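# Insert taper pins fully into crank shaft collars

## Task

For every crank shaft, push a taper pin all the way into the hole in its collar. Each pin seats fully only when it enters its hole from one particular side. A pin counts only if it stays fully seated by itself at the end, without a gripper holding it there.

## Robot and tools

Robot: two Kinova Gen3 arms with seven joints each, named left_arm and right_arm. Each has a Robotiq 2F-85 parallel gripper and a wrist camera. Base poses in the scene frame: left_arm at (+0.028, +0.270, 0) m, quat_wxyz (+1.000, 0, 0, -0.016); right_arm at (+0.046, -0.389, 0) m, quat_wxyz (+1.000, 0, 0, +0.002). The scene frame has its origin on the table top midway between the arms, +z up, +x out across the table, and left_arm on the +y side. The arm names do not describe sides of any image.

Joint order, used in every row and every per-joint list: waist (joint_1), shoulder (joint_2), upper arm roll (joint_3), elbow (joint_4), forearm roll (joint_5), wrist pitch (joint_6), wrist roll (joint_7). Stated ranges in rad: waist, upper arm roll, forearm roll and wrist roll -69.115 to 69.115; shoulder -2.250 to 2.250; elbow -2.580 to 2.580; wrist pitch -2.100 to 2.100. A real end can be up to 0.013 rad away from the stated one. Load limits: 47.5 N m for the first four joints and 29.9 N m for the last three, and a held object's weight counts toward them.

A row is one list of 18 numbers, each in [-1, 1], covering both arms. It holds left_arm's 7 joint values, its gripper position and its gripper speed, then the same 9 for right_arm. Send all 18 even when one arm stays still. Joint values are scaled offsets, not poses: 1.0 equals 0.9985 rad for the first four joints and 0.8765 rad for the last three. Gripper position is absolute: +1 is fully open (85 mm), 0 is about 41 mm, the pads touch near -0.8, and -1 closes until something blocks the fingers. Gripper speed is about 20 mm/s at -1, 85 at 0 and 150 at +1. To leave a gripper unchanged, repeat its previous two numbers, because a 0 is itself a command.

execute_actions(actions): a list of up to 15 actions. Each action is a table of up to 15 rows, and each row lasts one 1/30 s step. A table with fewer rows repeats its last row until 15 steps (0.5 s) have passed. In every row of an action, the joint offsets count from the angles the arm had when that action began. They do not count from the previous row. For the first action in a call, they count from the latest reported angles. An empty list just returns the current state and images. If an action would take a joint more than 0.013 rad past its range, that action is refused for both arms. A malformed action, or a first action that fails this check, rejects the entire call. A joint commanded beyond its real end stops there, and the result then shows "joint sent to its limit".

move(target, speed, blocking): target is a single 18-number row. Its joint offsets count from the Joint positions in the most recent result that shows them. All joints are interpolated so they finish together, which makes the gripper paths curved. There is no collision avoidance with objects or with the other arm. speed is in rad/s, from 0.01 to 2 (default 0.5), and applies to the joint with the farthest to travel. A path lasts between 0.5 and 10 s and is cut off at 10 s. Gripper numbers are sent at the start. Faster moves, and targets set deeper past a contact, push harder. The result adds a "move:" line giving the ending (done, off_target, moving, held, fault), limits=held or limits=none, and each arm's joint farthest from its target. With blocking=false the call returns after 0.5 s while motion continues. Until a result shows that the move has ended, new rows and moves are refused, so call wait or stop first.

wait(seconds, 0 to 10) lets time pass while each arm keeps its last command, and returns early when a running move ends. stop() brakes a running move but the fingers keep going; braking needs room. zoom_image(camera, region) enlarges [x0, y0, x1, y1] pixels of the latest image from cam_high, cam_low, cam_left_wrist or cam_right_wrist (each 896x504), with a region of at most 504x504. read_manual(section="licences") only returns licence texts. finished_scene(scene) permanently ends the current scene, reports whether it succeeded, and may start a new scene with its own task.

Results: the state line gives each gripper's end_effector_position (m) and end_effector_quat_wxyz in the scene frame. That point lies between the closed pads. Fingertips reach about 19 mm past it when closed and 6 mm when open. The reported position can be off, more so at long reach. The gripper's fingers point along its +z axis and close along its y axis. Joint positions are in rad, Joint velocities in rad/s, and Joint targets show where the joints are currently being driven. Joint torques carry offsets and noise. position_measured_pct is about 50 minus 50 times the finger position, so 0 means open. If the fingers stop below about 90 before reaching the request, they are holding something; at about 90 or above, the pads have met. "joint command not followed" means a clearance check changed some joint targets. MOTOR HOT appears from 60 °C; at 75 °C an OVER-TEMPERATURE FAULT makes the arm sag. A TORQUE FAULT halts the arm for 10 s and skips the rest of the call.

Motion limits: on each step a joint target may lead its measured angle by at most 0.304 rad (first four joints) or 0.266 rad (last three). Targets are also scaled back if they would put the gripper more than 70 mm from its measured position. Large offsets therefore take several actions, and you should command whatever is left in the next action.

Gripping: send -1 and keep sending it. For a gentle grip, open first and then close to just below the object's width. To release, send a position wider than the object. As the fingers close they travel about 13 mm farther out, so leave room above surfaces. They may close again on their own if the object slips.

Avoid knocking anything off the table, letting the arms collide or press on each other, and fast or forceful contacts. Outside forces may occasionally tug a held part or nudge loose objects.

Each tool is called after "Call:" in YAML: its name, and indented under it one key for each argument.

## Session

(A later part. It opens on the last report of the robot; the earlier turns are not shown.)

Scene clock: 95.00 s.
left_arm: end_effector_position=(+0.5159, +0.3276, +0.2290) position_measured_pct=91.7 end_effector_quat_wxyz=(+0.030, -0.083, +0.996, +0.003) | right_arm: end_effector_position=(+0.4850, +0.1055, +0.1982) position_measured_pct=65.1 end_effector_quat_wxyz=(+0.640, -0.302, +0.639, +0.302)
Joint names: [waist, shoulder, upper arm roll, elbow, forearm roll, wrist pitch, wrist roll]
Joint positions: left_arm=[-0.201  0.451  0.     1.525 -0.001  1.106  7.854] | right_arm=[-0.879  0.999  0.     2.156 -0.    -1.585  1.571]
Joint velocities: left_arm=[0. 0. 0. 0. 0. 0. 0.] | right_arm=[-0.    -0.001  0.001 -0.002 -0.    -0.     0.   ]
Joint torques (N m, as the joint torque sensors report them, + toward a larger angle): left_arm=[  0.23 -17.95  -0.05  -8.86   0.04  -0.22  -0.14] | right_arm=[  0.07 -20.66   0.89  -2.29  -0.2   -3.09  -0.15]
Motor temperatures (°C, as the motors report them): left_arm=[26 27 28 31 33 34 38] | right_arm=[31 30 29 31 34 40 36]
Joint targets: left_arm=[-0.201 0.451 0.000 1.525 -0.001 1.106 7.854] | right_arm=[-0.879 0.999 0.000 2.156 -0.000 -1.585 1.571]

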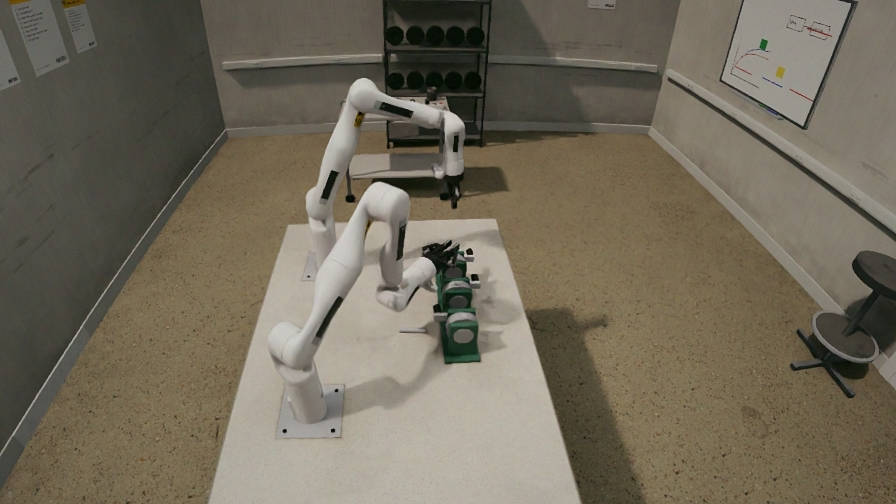

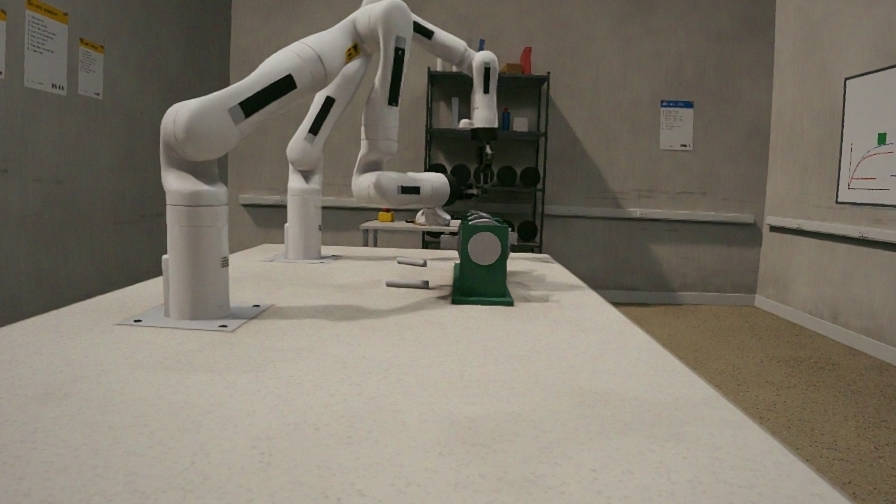

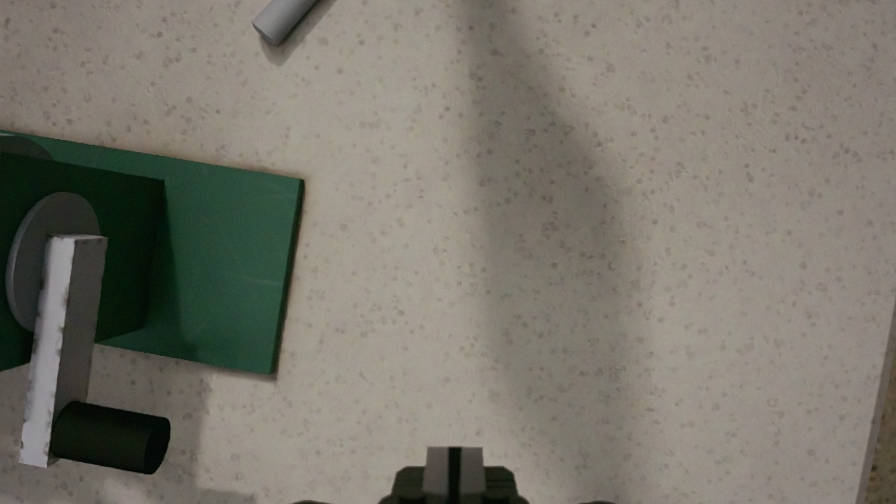

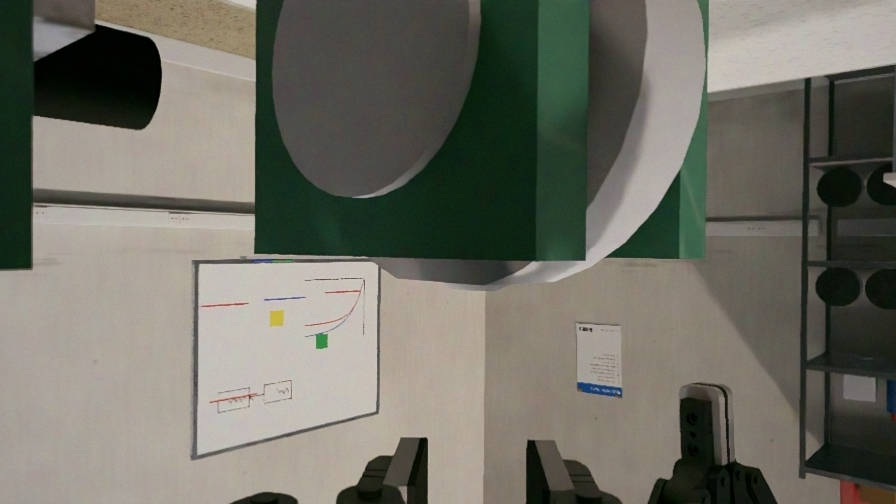

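Call:
move:
  target: [0.1,0,0,0,0,0,0,-1,0,0.05,-0.2,0,0,0,0.15,0,-0.3,0]
  speed: 0.8

Call:
move:
  target: [0.2,0,0,0,0,0,0,-1,0,1,-0.2,0,0,0,0.2,0,-0.3,0]
  speed: 1.2

Scene clock: 96.27 s.
left_arm: end_effector_position=(+0.5192, +0.2787, +0.2290) position_measured_pct=91.7 end_effector_quat_wxyz=(+0.030, -0.034, +0.999, +0.001) | right_arm: end_effector_position=(+0.5155, +0.0900, +0.2903) position_measured_pct=65.1 end_effector_quat_wxyz=(+0.669, -0.276, +0.624, +0.295)
Joint names: [waist, shoulder, upper arm roll, elbow, forearm roll, wrist pitch, wrist roll]
Joint positions: left_arm=[-0.101  0.451  0.001  1.525 -0.001  1.106  7.854] | right_arm=[-0.829  0.8    0.     2.156 -0.    -1.453  1.571]
Joint velocities: left_arm=[ 0.    -0.    -0.002  0.     0.    -0.001  0.   ] | right_arm=[ 0.001 -0.003  0.001  0.    -0.     0.    -0.   ]
Joint torques (N m, as the joint torque sensors report them, + toward a larger angle): left_arm=[ -0.38 -17.87   0.29  -8.39  -0.11  -0.22  -0.23] | right_arm=[ -0.53 -19.94   0.75  -4.15   0.14  -2.66  -0.02]
Motor temperatures (°C, as the motors report them): left_arm=[26 27 28 31 33 34 38] | right_arm=[31 30 29 31 34 40 36]
Joint targets: left_arm=[-0.101 0.451 0.000 1.525 -0.001 1.106 7.854] | right_arm=[-0.829 0.799 0.000 2.156 -0.000 -1.453 1.571]
move: done; limits=none; left_arm: farthest joint: the upper arm roll, 0.001 radians from its target (0.000 radians at the start); right_arm: farthest joint: the waist, 0.000 radians from its target (0.049 radians at the start)

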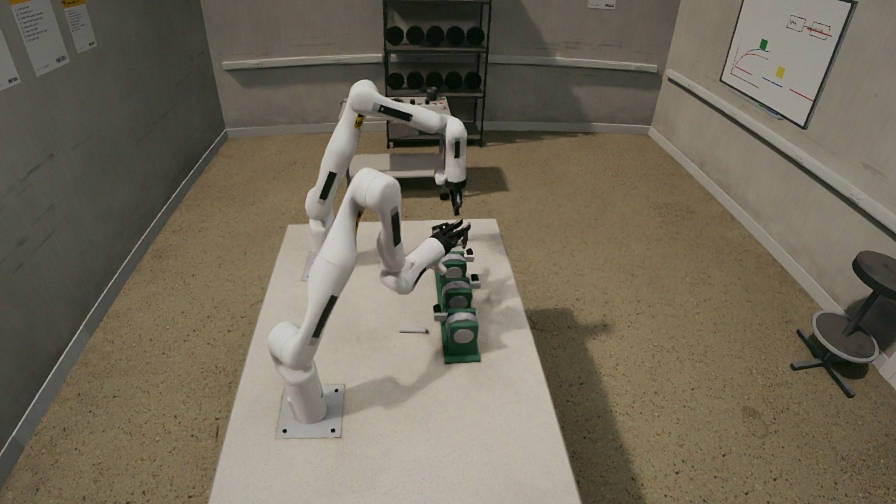

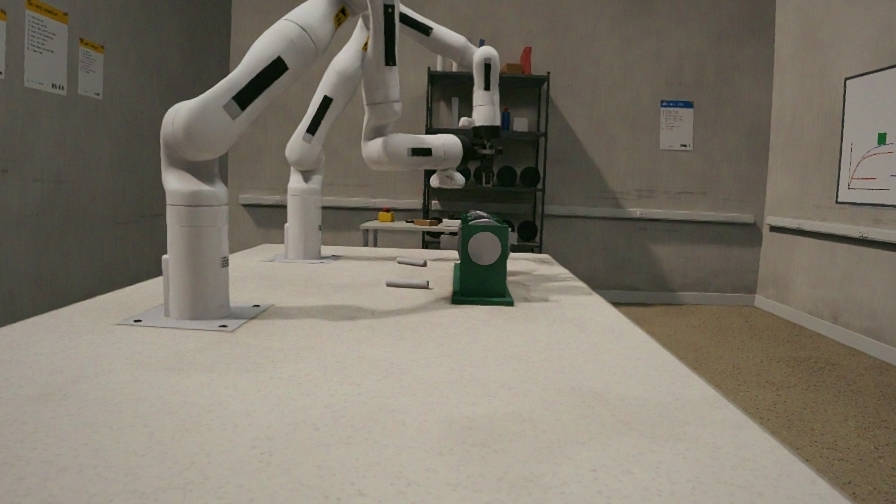

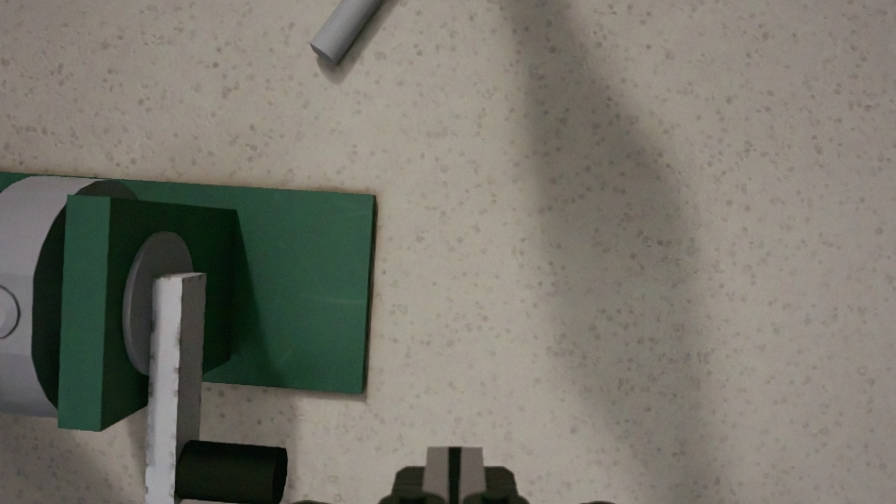

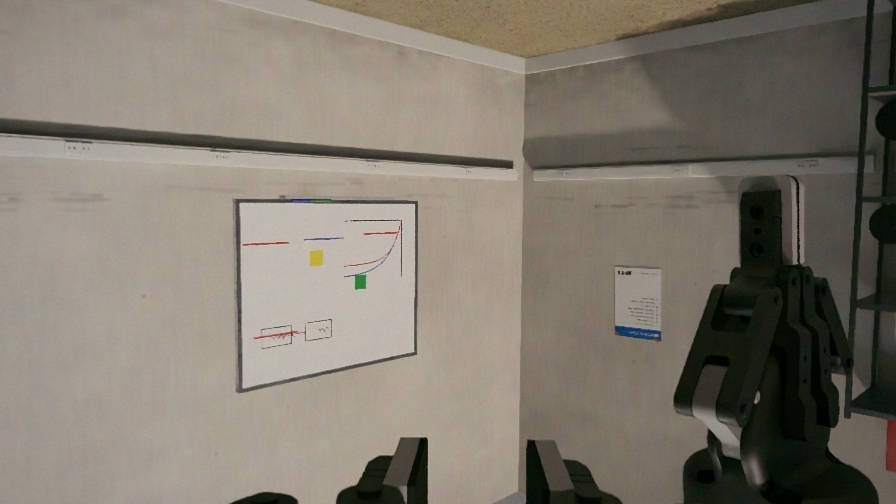

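Scene clock: 98.20 s.
left_arm: end_effector_position=(+0.5111, +0.1810, +0.2290) position_measured_pct=91.7 end_effector_quat_wxyz=(+0.030, +0.066, +0.997, -0.002) | right_arm: end_effector_position=(+0.6978, -0.5236, +0.3696) position_measured_pct=65.1 end_effector_quat_wxyz=(+0.736, +0.056, +0.671, -0.062)
Joint names: [waist, shoulder, upper arm roll, elbow, forearm roll, wrist pitch, wrist roll]
Joint positions: left_arm=[ 0.099  0.451  0.001  1.525 -0.001  1.106  7.854] | right_arm=[ 0.17   0.6    0.     2.156 -0.    -1.278  1.571]
Joint velocities: left_arm=[-0.    -0.     0.001  0.    -0.     0.001  0.   ] | right_arm=[ 0.003  0.001 -0.    -0.001  0.     0.001 -0.   ]
Joint torques (N m, as the joint torque sensors report them, + toward a larger angle): left_arm=[  0.08 -18.29   0.1   -8.73   0.14  -0.42   0.1 ] | right_arm=[ -0.67 -18.56   0.14  -6.32   0.04  -2.74   0.01]
Motor temperatures (°C, as the motors report them): left_arm=[26 27 28 31 33 34 38] | right_arm=[31 30 29 31 34 40 36]
Joint targets: left_arm=[0.099 0.451 0.001 1.525 -0.001 1.106 7.854] | right_arm=[0.170 0.600 0.000 2.156 -0.000 -1.278 1.571]
move: done; limits=none; left_arm: farthest joint: the waist, 0.000 radians from its target (0.199 radians at the start); right_arm: farthest joint: the waist, 0.000 radians from its target (0.998 radians at the start)

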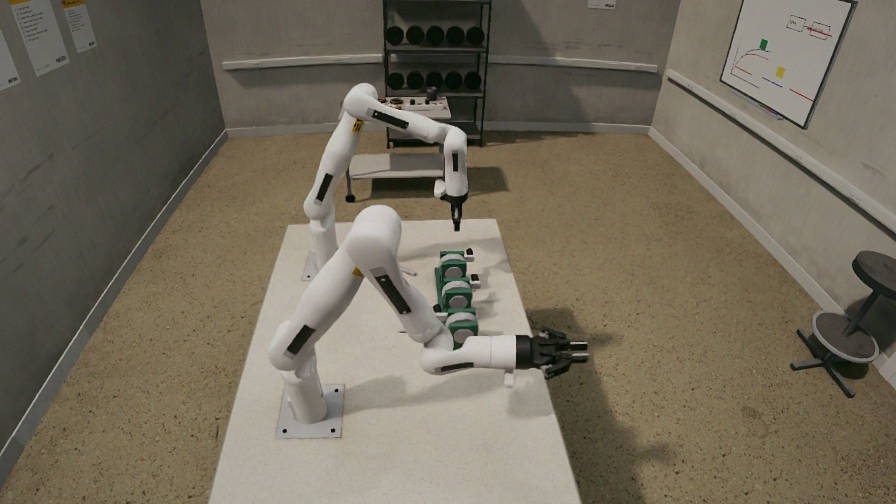

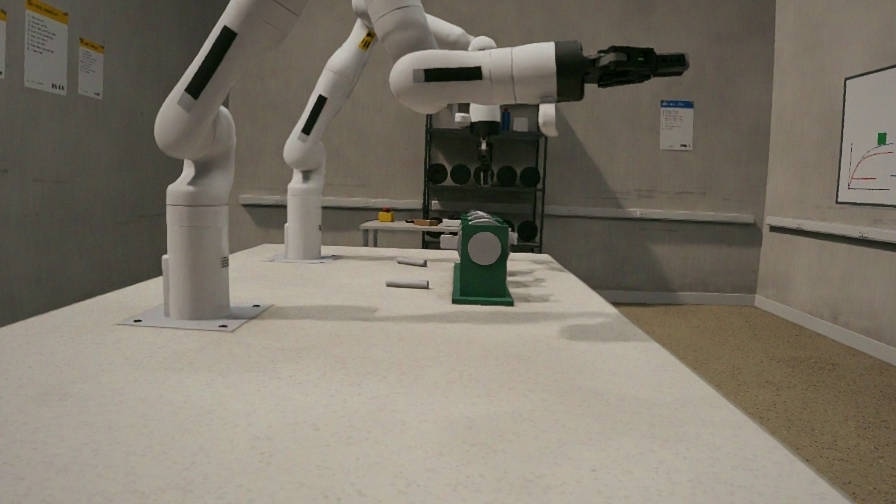

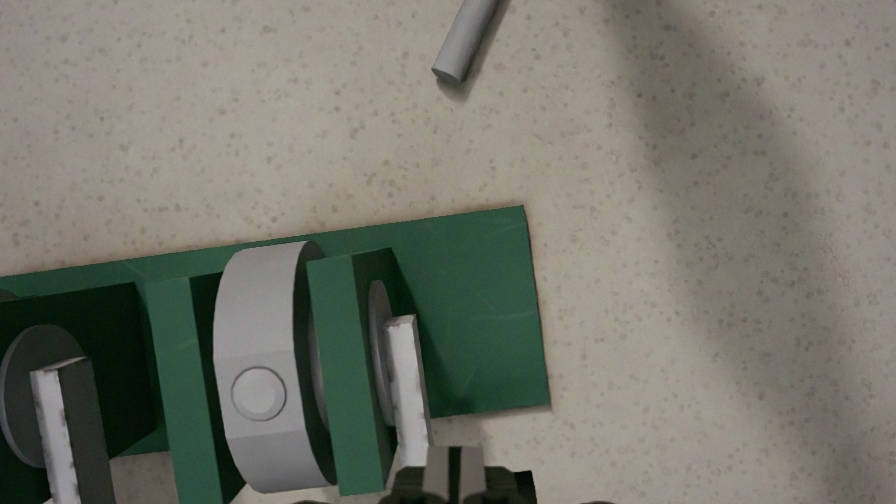

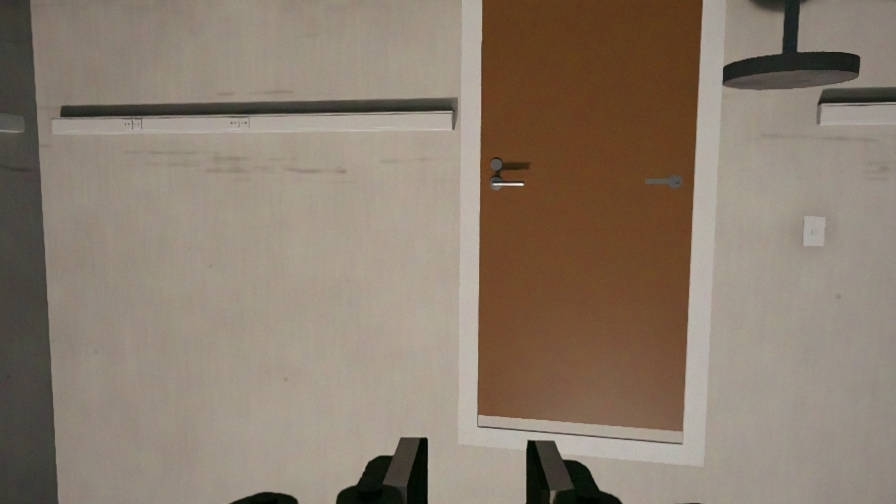

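Call:
move:
  target: [0.138,0.0876,0,0.0293,0,-0.0653,0,-1,0,0,0,0,0,0,0,0,-0.3,0]
  speed: 0.4

Call:
zoom_image:
  camera: "cam_high"
  region: [420,220,490,280]

Scene clock: 99.57 s.
left_arm: end_effector_position=(+0.4919, +0.1162, +0.1783) position_measured_pct=91.7 end_effector_quat_wxyz=(+0.000, +0.135, +0.991, +0.000) | right_arm: end_effector_position=(+0.6978, -0.5236, +0.3696) position_measured_pct=65.1 end_effector_quat_wxyz=(+0.736, +0.056, +0.671, -0.062)
Joint names: [waist, shoulder, upper arm roll, elbow, forearm roll, wrist pitch, wrist roll]
Joint positions: left_arm=[ 0.236  0.538  0.001  1.554 -0.001  1.049  7.854] | right_arm=[ 0.17   0.6    0.     2.156 -0.    -1.278  1.571]
Joint velocities: left_arm=[ 0.004  0.002 -0.002 -0.    -0.     0.001 -0.   ] | right_arm=[-0.     0.001  0.     0.002 -0.     0.001  0.   ]
Joint torques (N m, as the joint torque sensors report them, + toward a larger angle): left_arm=[ -0.23 -18.86  -0.04  -7.77   0.2    0.28  -0.19] | right_arm=[ -0.36 -18.31   0.27  -6.19   0.18  -2.66  -0.18]
Motor temperatures (°C, as the motors report them): left_arm=[26 27 28 31 33 34 38] | right_arm=[31 30 29 31 34 40 36]
Joint targets: left_arm=[0.237 0.538 0.001 1.554 -0.001 1.049 7.854] | right_arm=[0.170 0.600 0.000 2.156 -0.000 -1.278 1.571]
move: done; limits=none; left_arm: farthest joint: the waist, 0.000 radians from its target (0.138 radians at the start); right_arm: farthest joint: the waist, 0.000 radians from its target (0.000 radians at the start)

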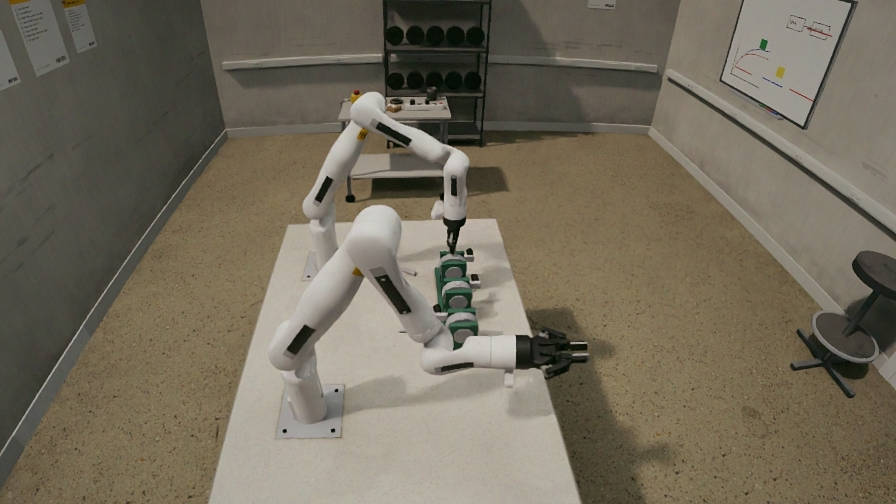

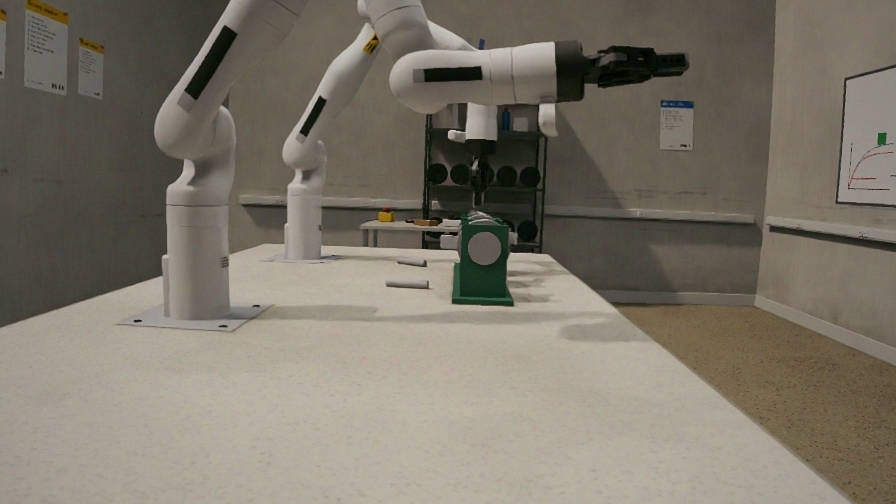

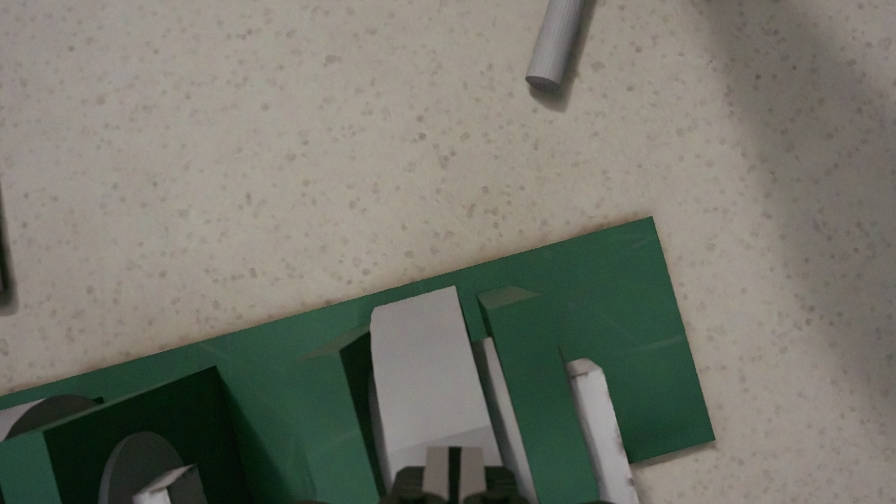

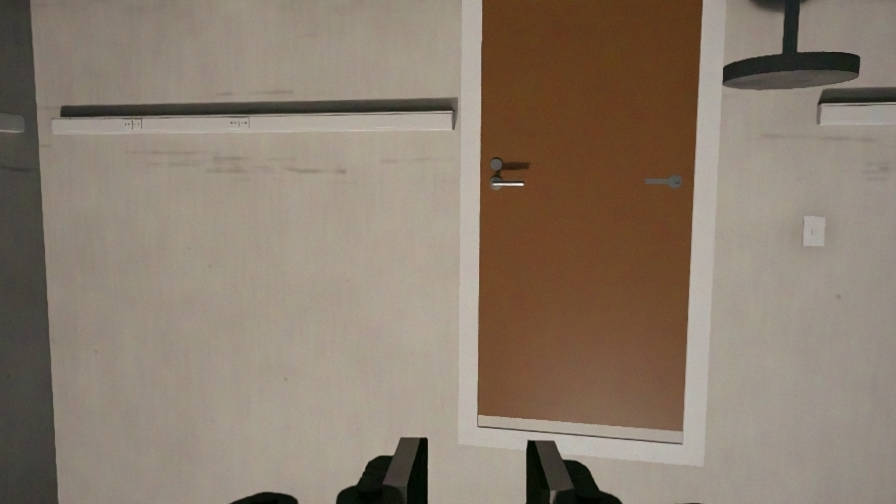

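Region (420, 220, 490, 280) of cam_high's 896x504 image, scaled by 7.200, with more detail than that image has; it fills the top 432 rows of this view, and the rest is white.

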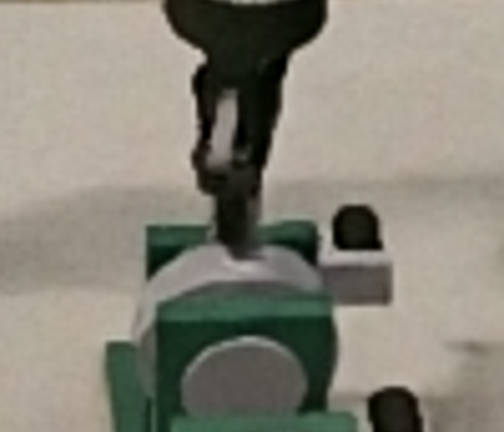

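Call:
move:
  target: [0,0.0247,0,0.0294,0,-0.0617,0,-1,0,0,0,0,0,0,0,0,-0.3,0]
  speed: 0.08

Scene clock: 100.77 s.
left_arm: end_effector_position=(+0.4989, +0.1162, +0.1689) position_measured_pct=91.7 end_effector_quat_wxyz=(+0.013, +0.134, +0.991, -0.001) | right_arm: end_effector_position=(+0.6978, -0.5236, +0.3696) position_measured_pct=65.1 end_effector_quat_wxyz=(+0.736, +0.056, +0.671, -0.062)
Joint names: [waist, shoulder, upper arm roll, elbow, forearm roll, wrist pitch, wrist roll]
Joint positions: left_arm=[ 0.235  0.546 -0.001  1.574 -0.002  0.994  7.854] | right_arm=[ 0.17   0.6    0.     2.156 -0.    -1.278  1.571]
Joint velocities: left_arm=[ 0.    -0.    -0.002 -0.001  0.    -0.    -0.   ] | right_arm=[-0.    -0.    -0.     0.001  0.     0.002 -0.   ]
Joint torques (N m, as the joint torque sensors report them, + toward a larger angle): left_arm=[ 0.87 -5.25  0.75 -0.12  0.74  0.08 -0.31] | right_arm=[ -0.35 -18.68   0.53  -5.93   0.14  -2.59   0.08]
Motor temperatures (°C, as the motors report them): left_arm=[26 27 28 31 33 34 38] | right_arm=[31 30 29 31 34 40 36]
Joint targets: left_arm=[0.236 0.563 0.001 1.584 -0.001 0.995 7.854] | right_arm=[0.170 0.600 0.000 2.156 -0.000 -1.278 1.571]
move: off_target (left_arm); limits=none; left_arm: farthest joint: the shoulder, 0.016 radians from its target (0.024 radians at the start); right_arm: farthest joint: the waist, 0.000 radians from its target (0.000 radians at the start)

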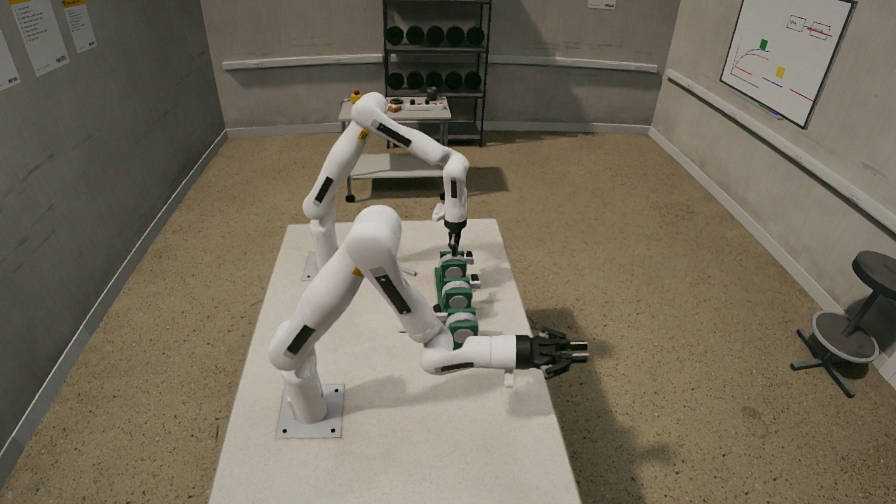

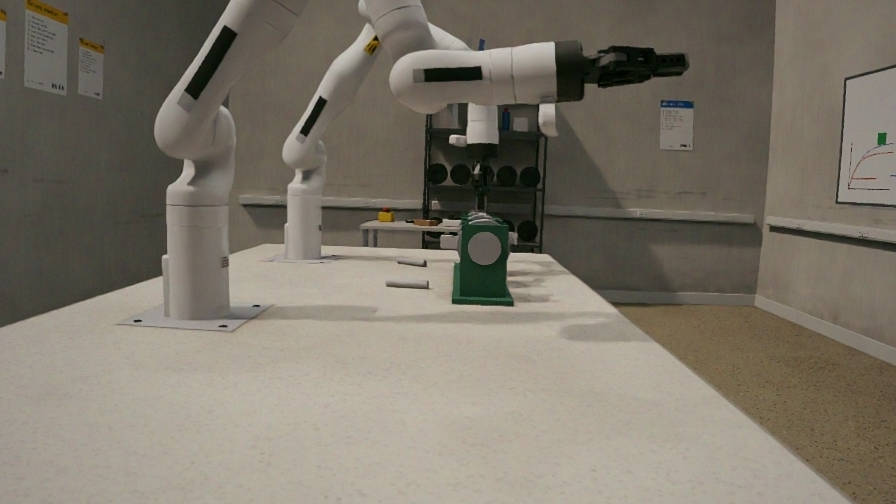

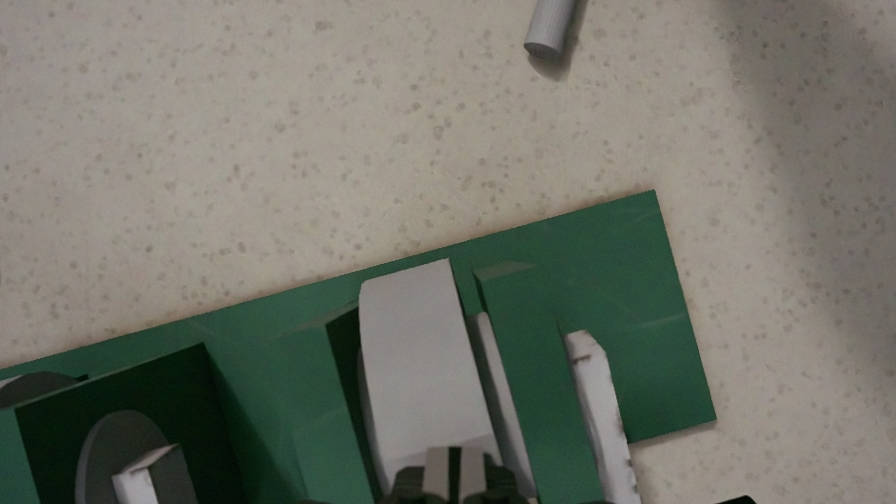

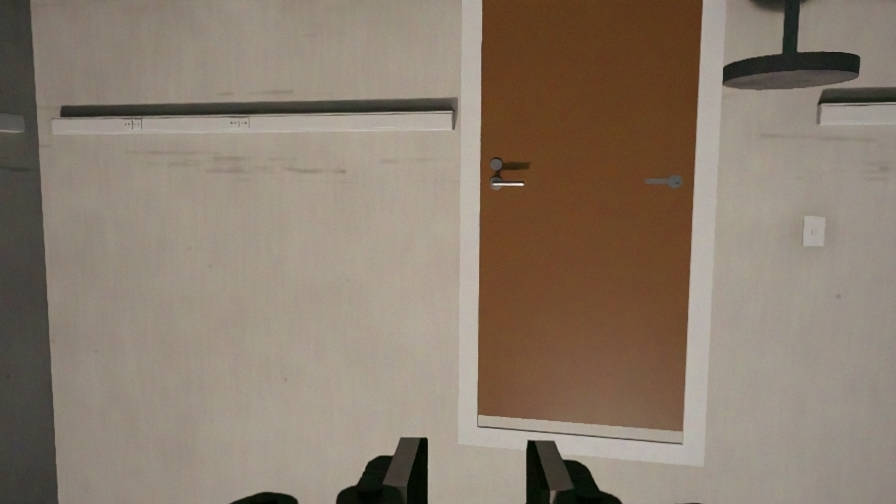

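Call:
move:
  target: [0.02,-0.03,0,0,0,0.04,0,-1,0,0,0,0,0,0,0,0,-0.3,0]

Scene clock: 101.87 s.
left_arm: end_effector_position=(+0.4884, +0.1090, +0.1832) position_measured_pct=91.7 end_effector_quat_wxyz=(+0.011, +0.143, +0.990, -0.001) | right_arm: end_effector_position=(+0.6978, -0.5236, +0.3696) position_measured_pct=65.1 end_effector_quat_wxyz=(+0.736, +0.056, +0.671, -0.062)
Joint names: [waist, shoulder, upper arm roll, elbow, forearm roll, wrist pitch, wrist roll]
Joint positions: left_arm=[ 0.255  0.517 -0.001  1.574 -0.002  1.029  7.854] | right_arm=[ 0.17   0.6    0.     2.156 -0.    -1.278  1.571]
Joint velocities: left_arm=[ 0.001 -0.001  0.002 -0.     0.    -0.001 -0.   ] | right_arm=[ 0.    -0.001 -0.001  0.002 -0.    -0.     0.   ]
Joint torques (N m, as the joint torque sensors report them, + toward a larger angle): left_arm=[ -0.09 -18.27  -0.19  -8.09   0.01  -0.31  -0.52] | right_arm=[ -0.45 -18.05   0.69  -5.98   0.11  -2.58  -0.08]
Motor temperatures (°C, as the motors report them): left_arm=[26 27 28 31 33 34 38] | right_arm=[31 30 29 31 34 40 36]
Joint targets: left_arm=[0.255 0.517 -0.001 1.574 -0.002 1.029 7.854] | right_arm=[0.170 0.600 0.000 2.156 -0.000 -1.278 1.571]
move: done; limits=none; left_arm: farthest joint: the shoulder, 0.001 radians from its target (0.030 radians at the start); right_arm: farthest joint: the waist, 0.000 radians from its target (0.000 radians at the start)

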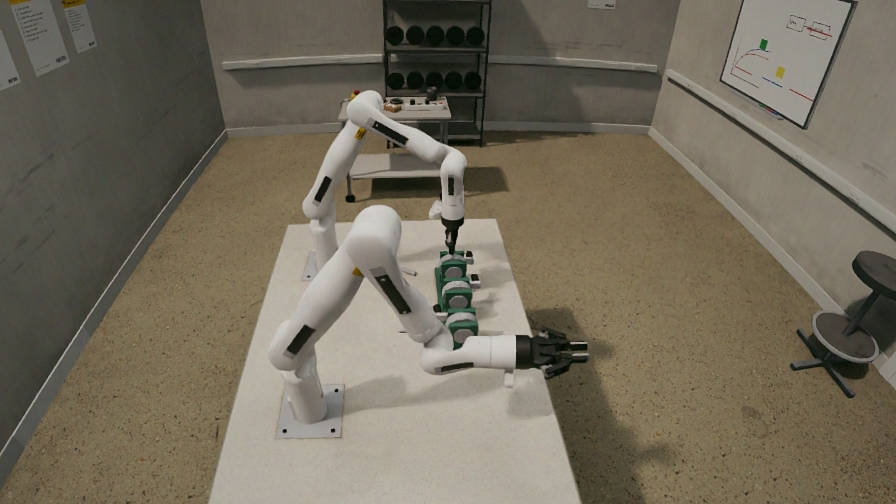

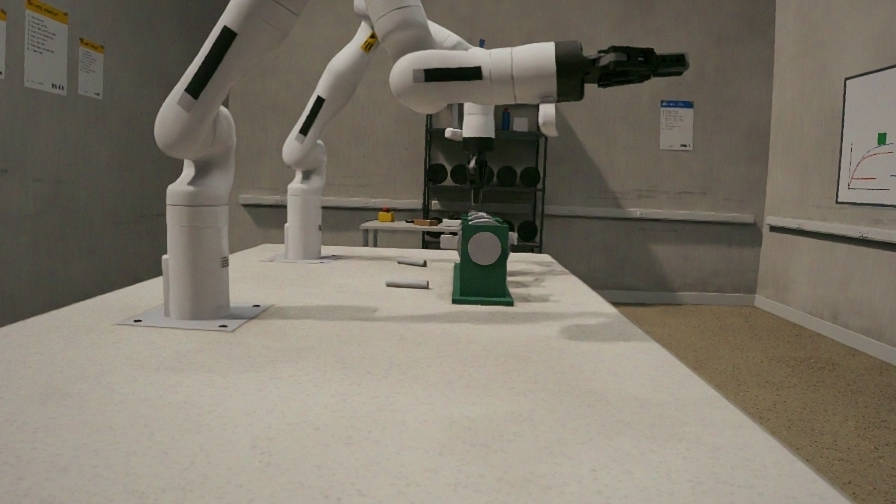

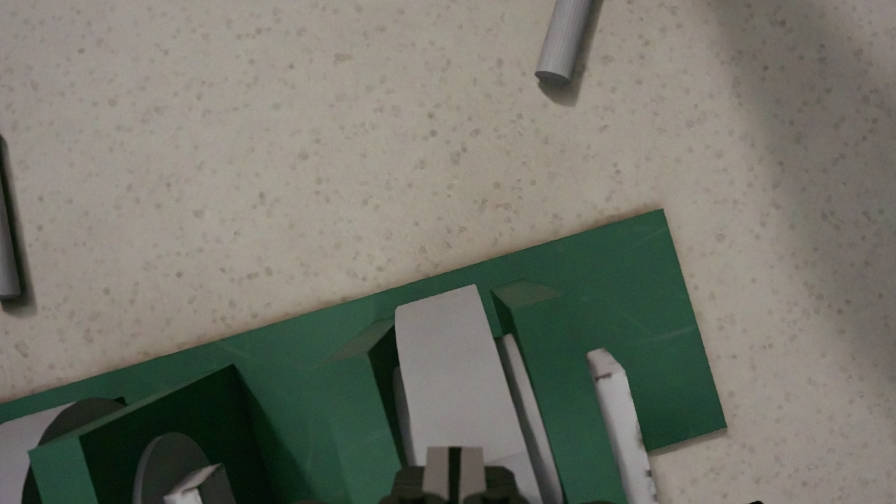

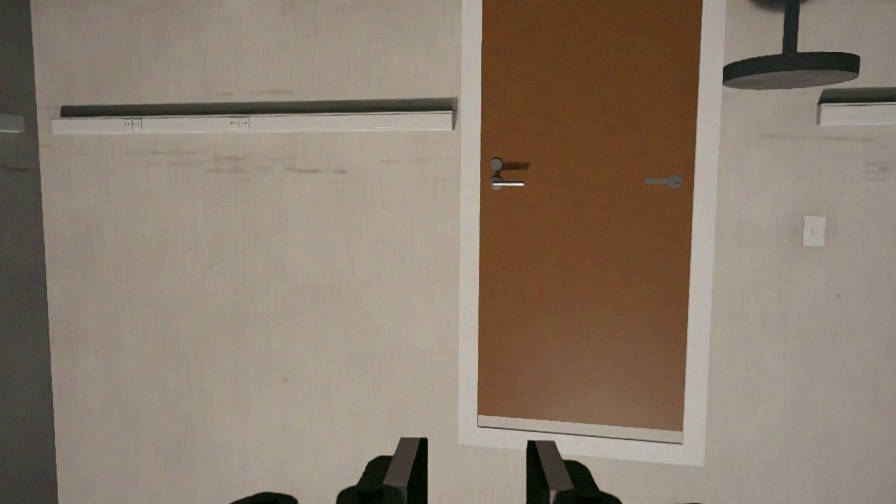

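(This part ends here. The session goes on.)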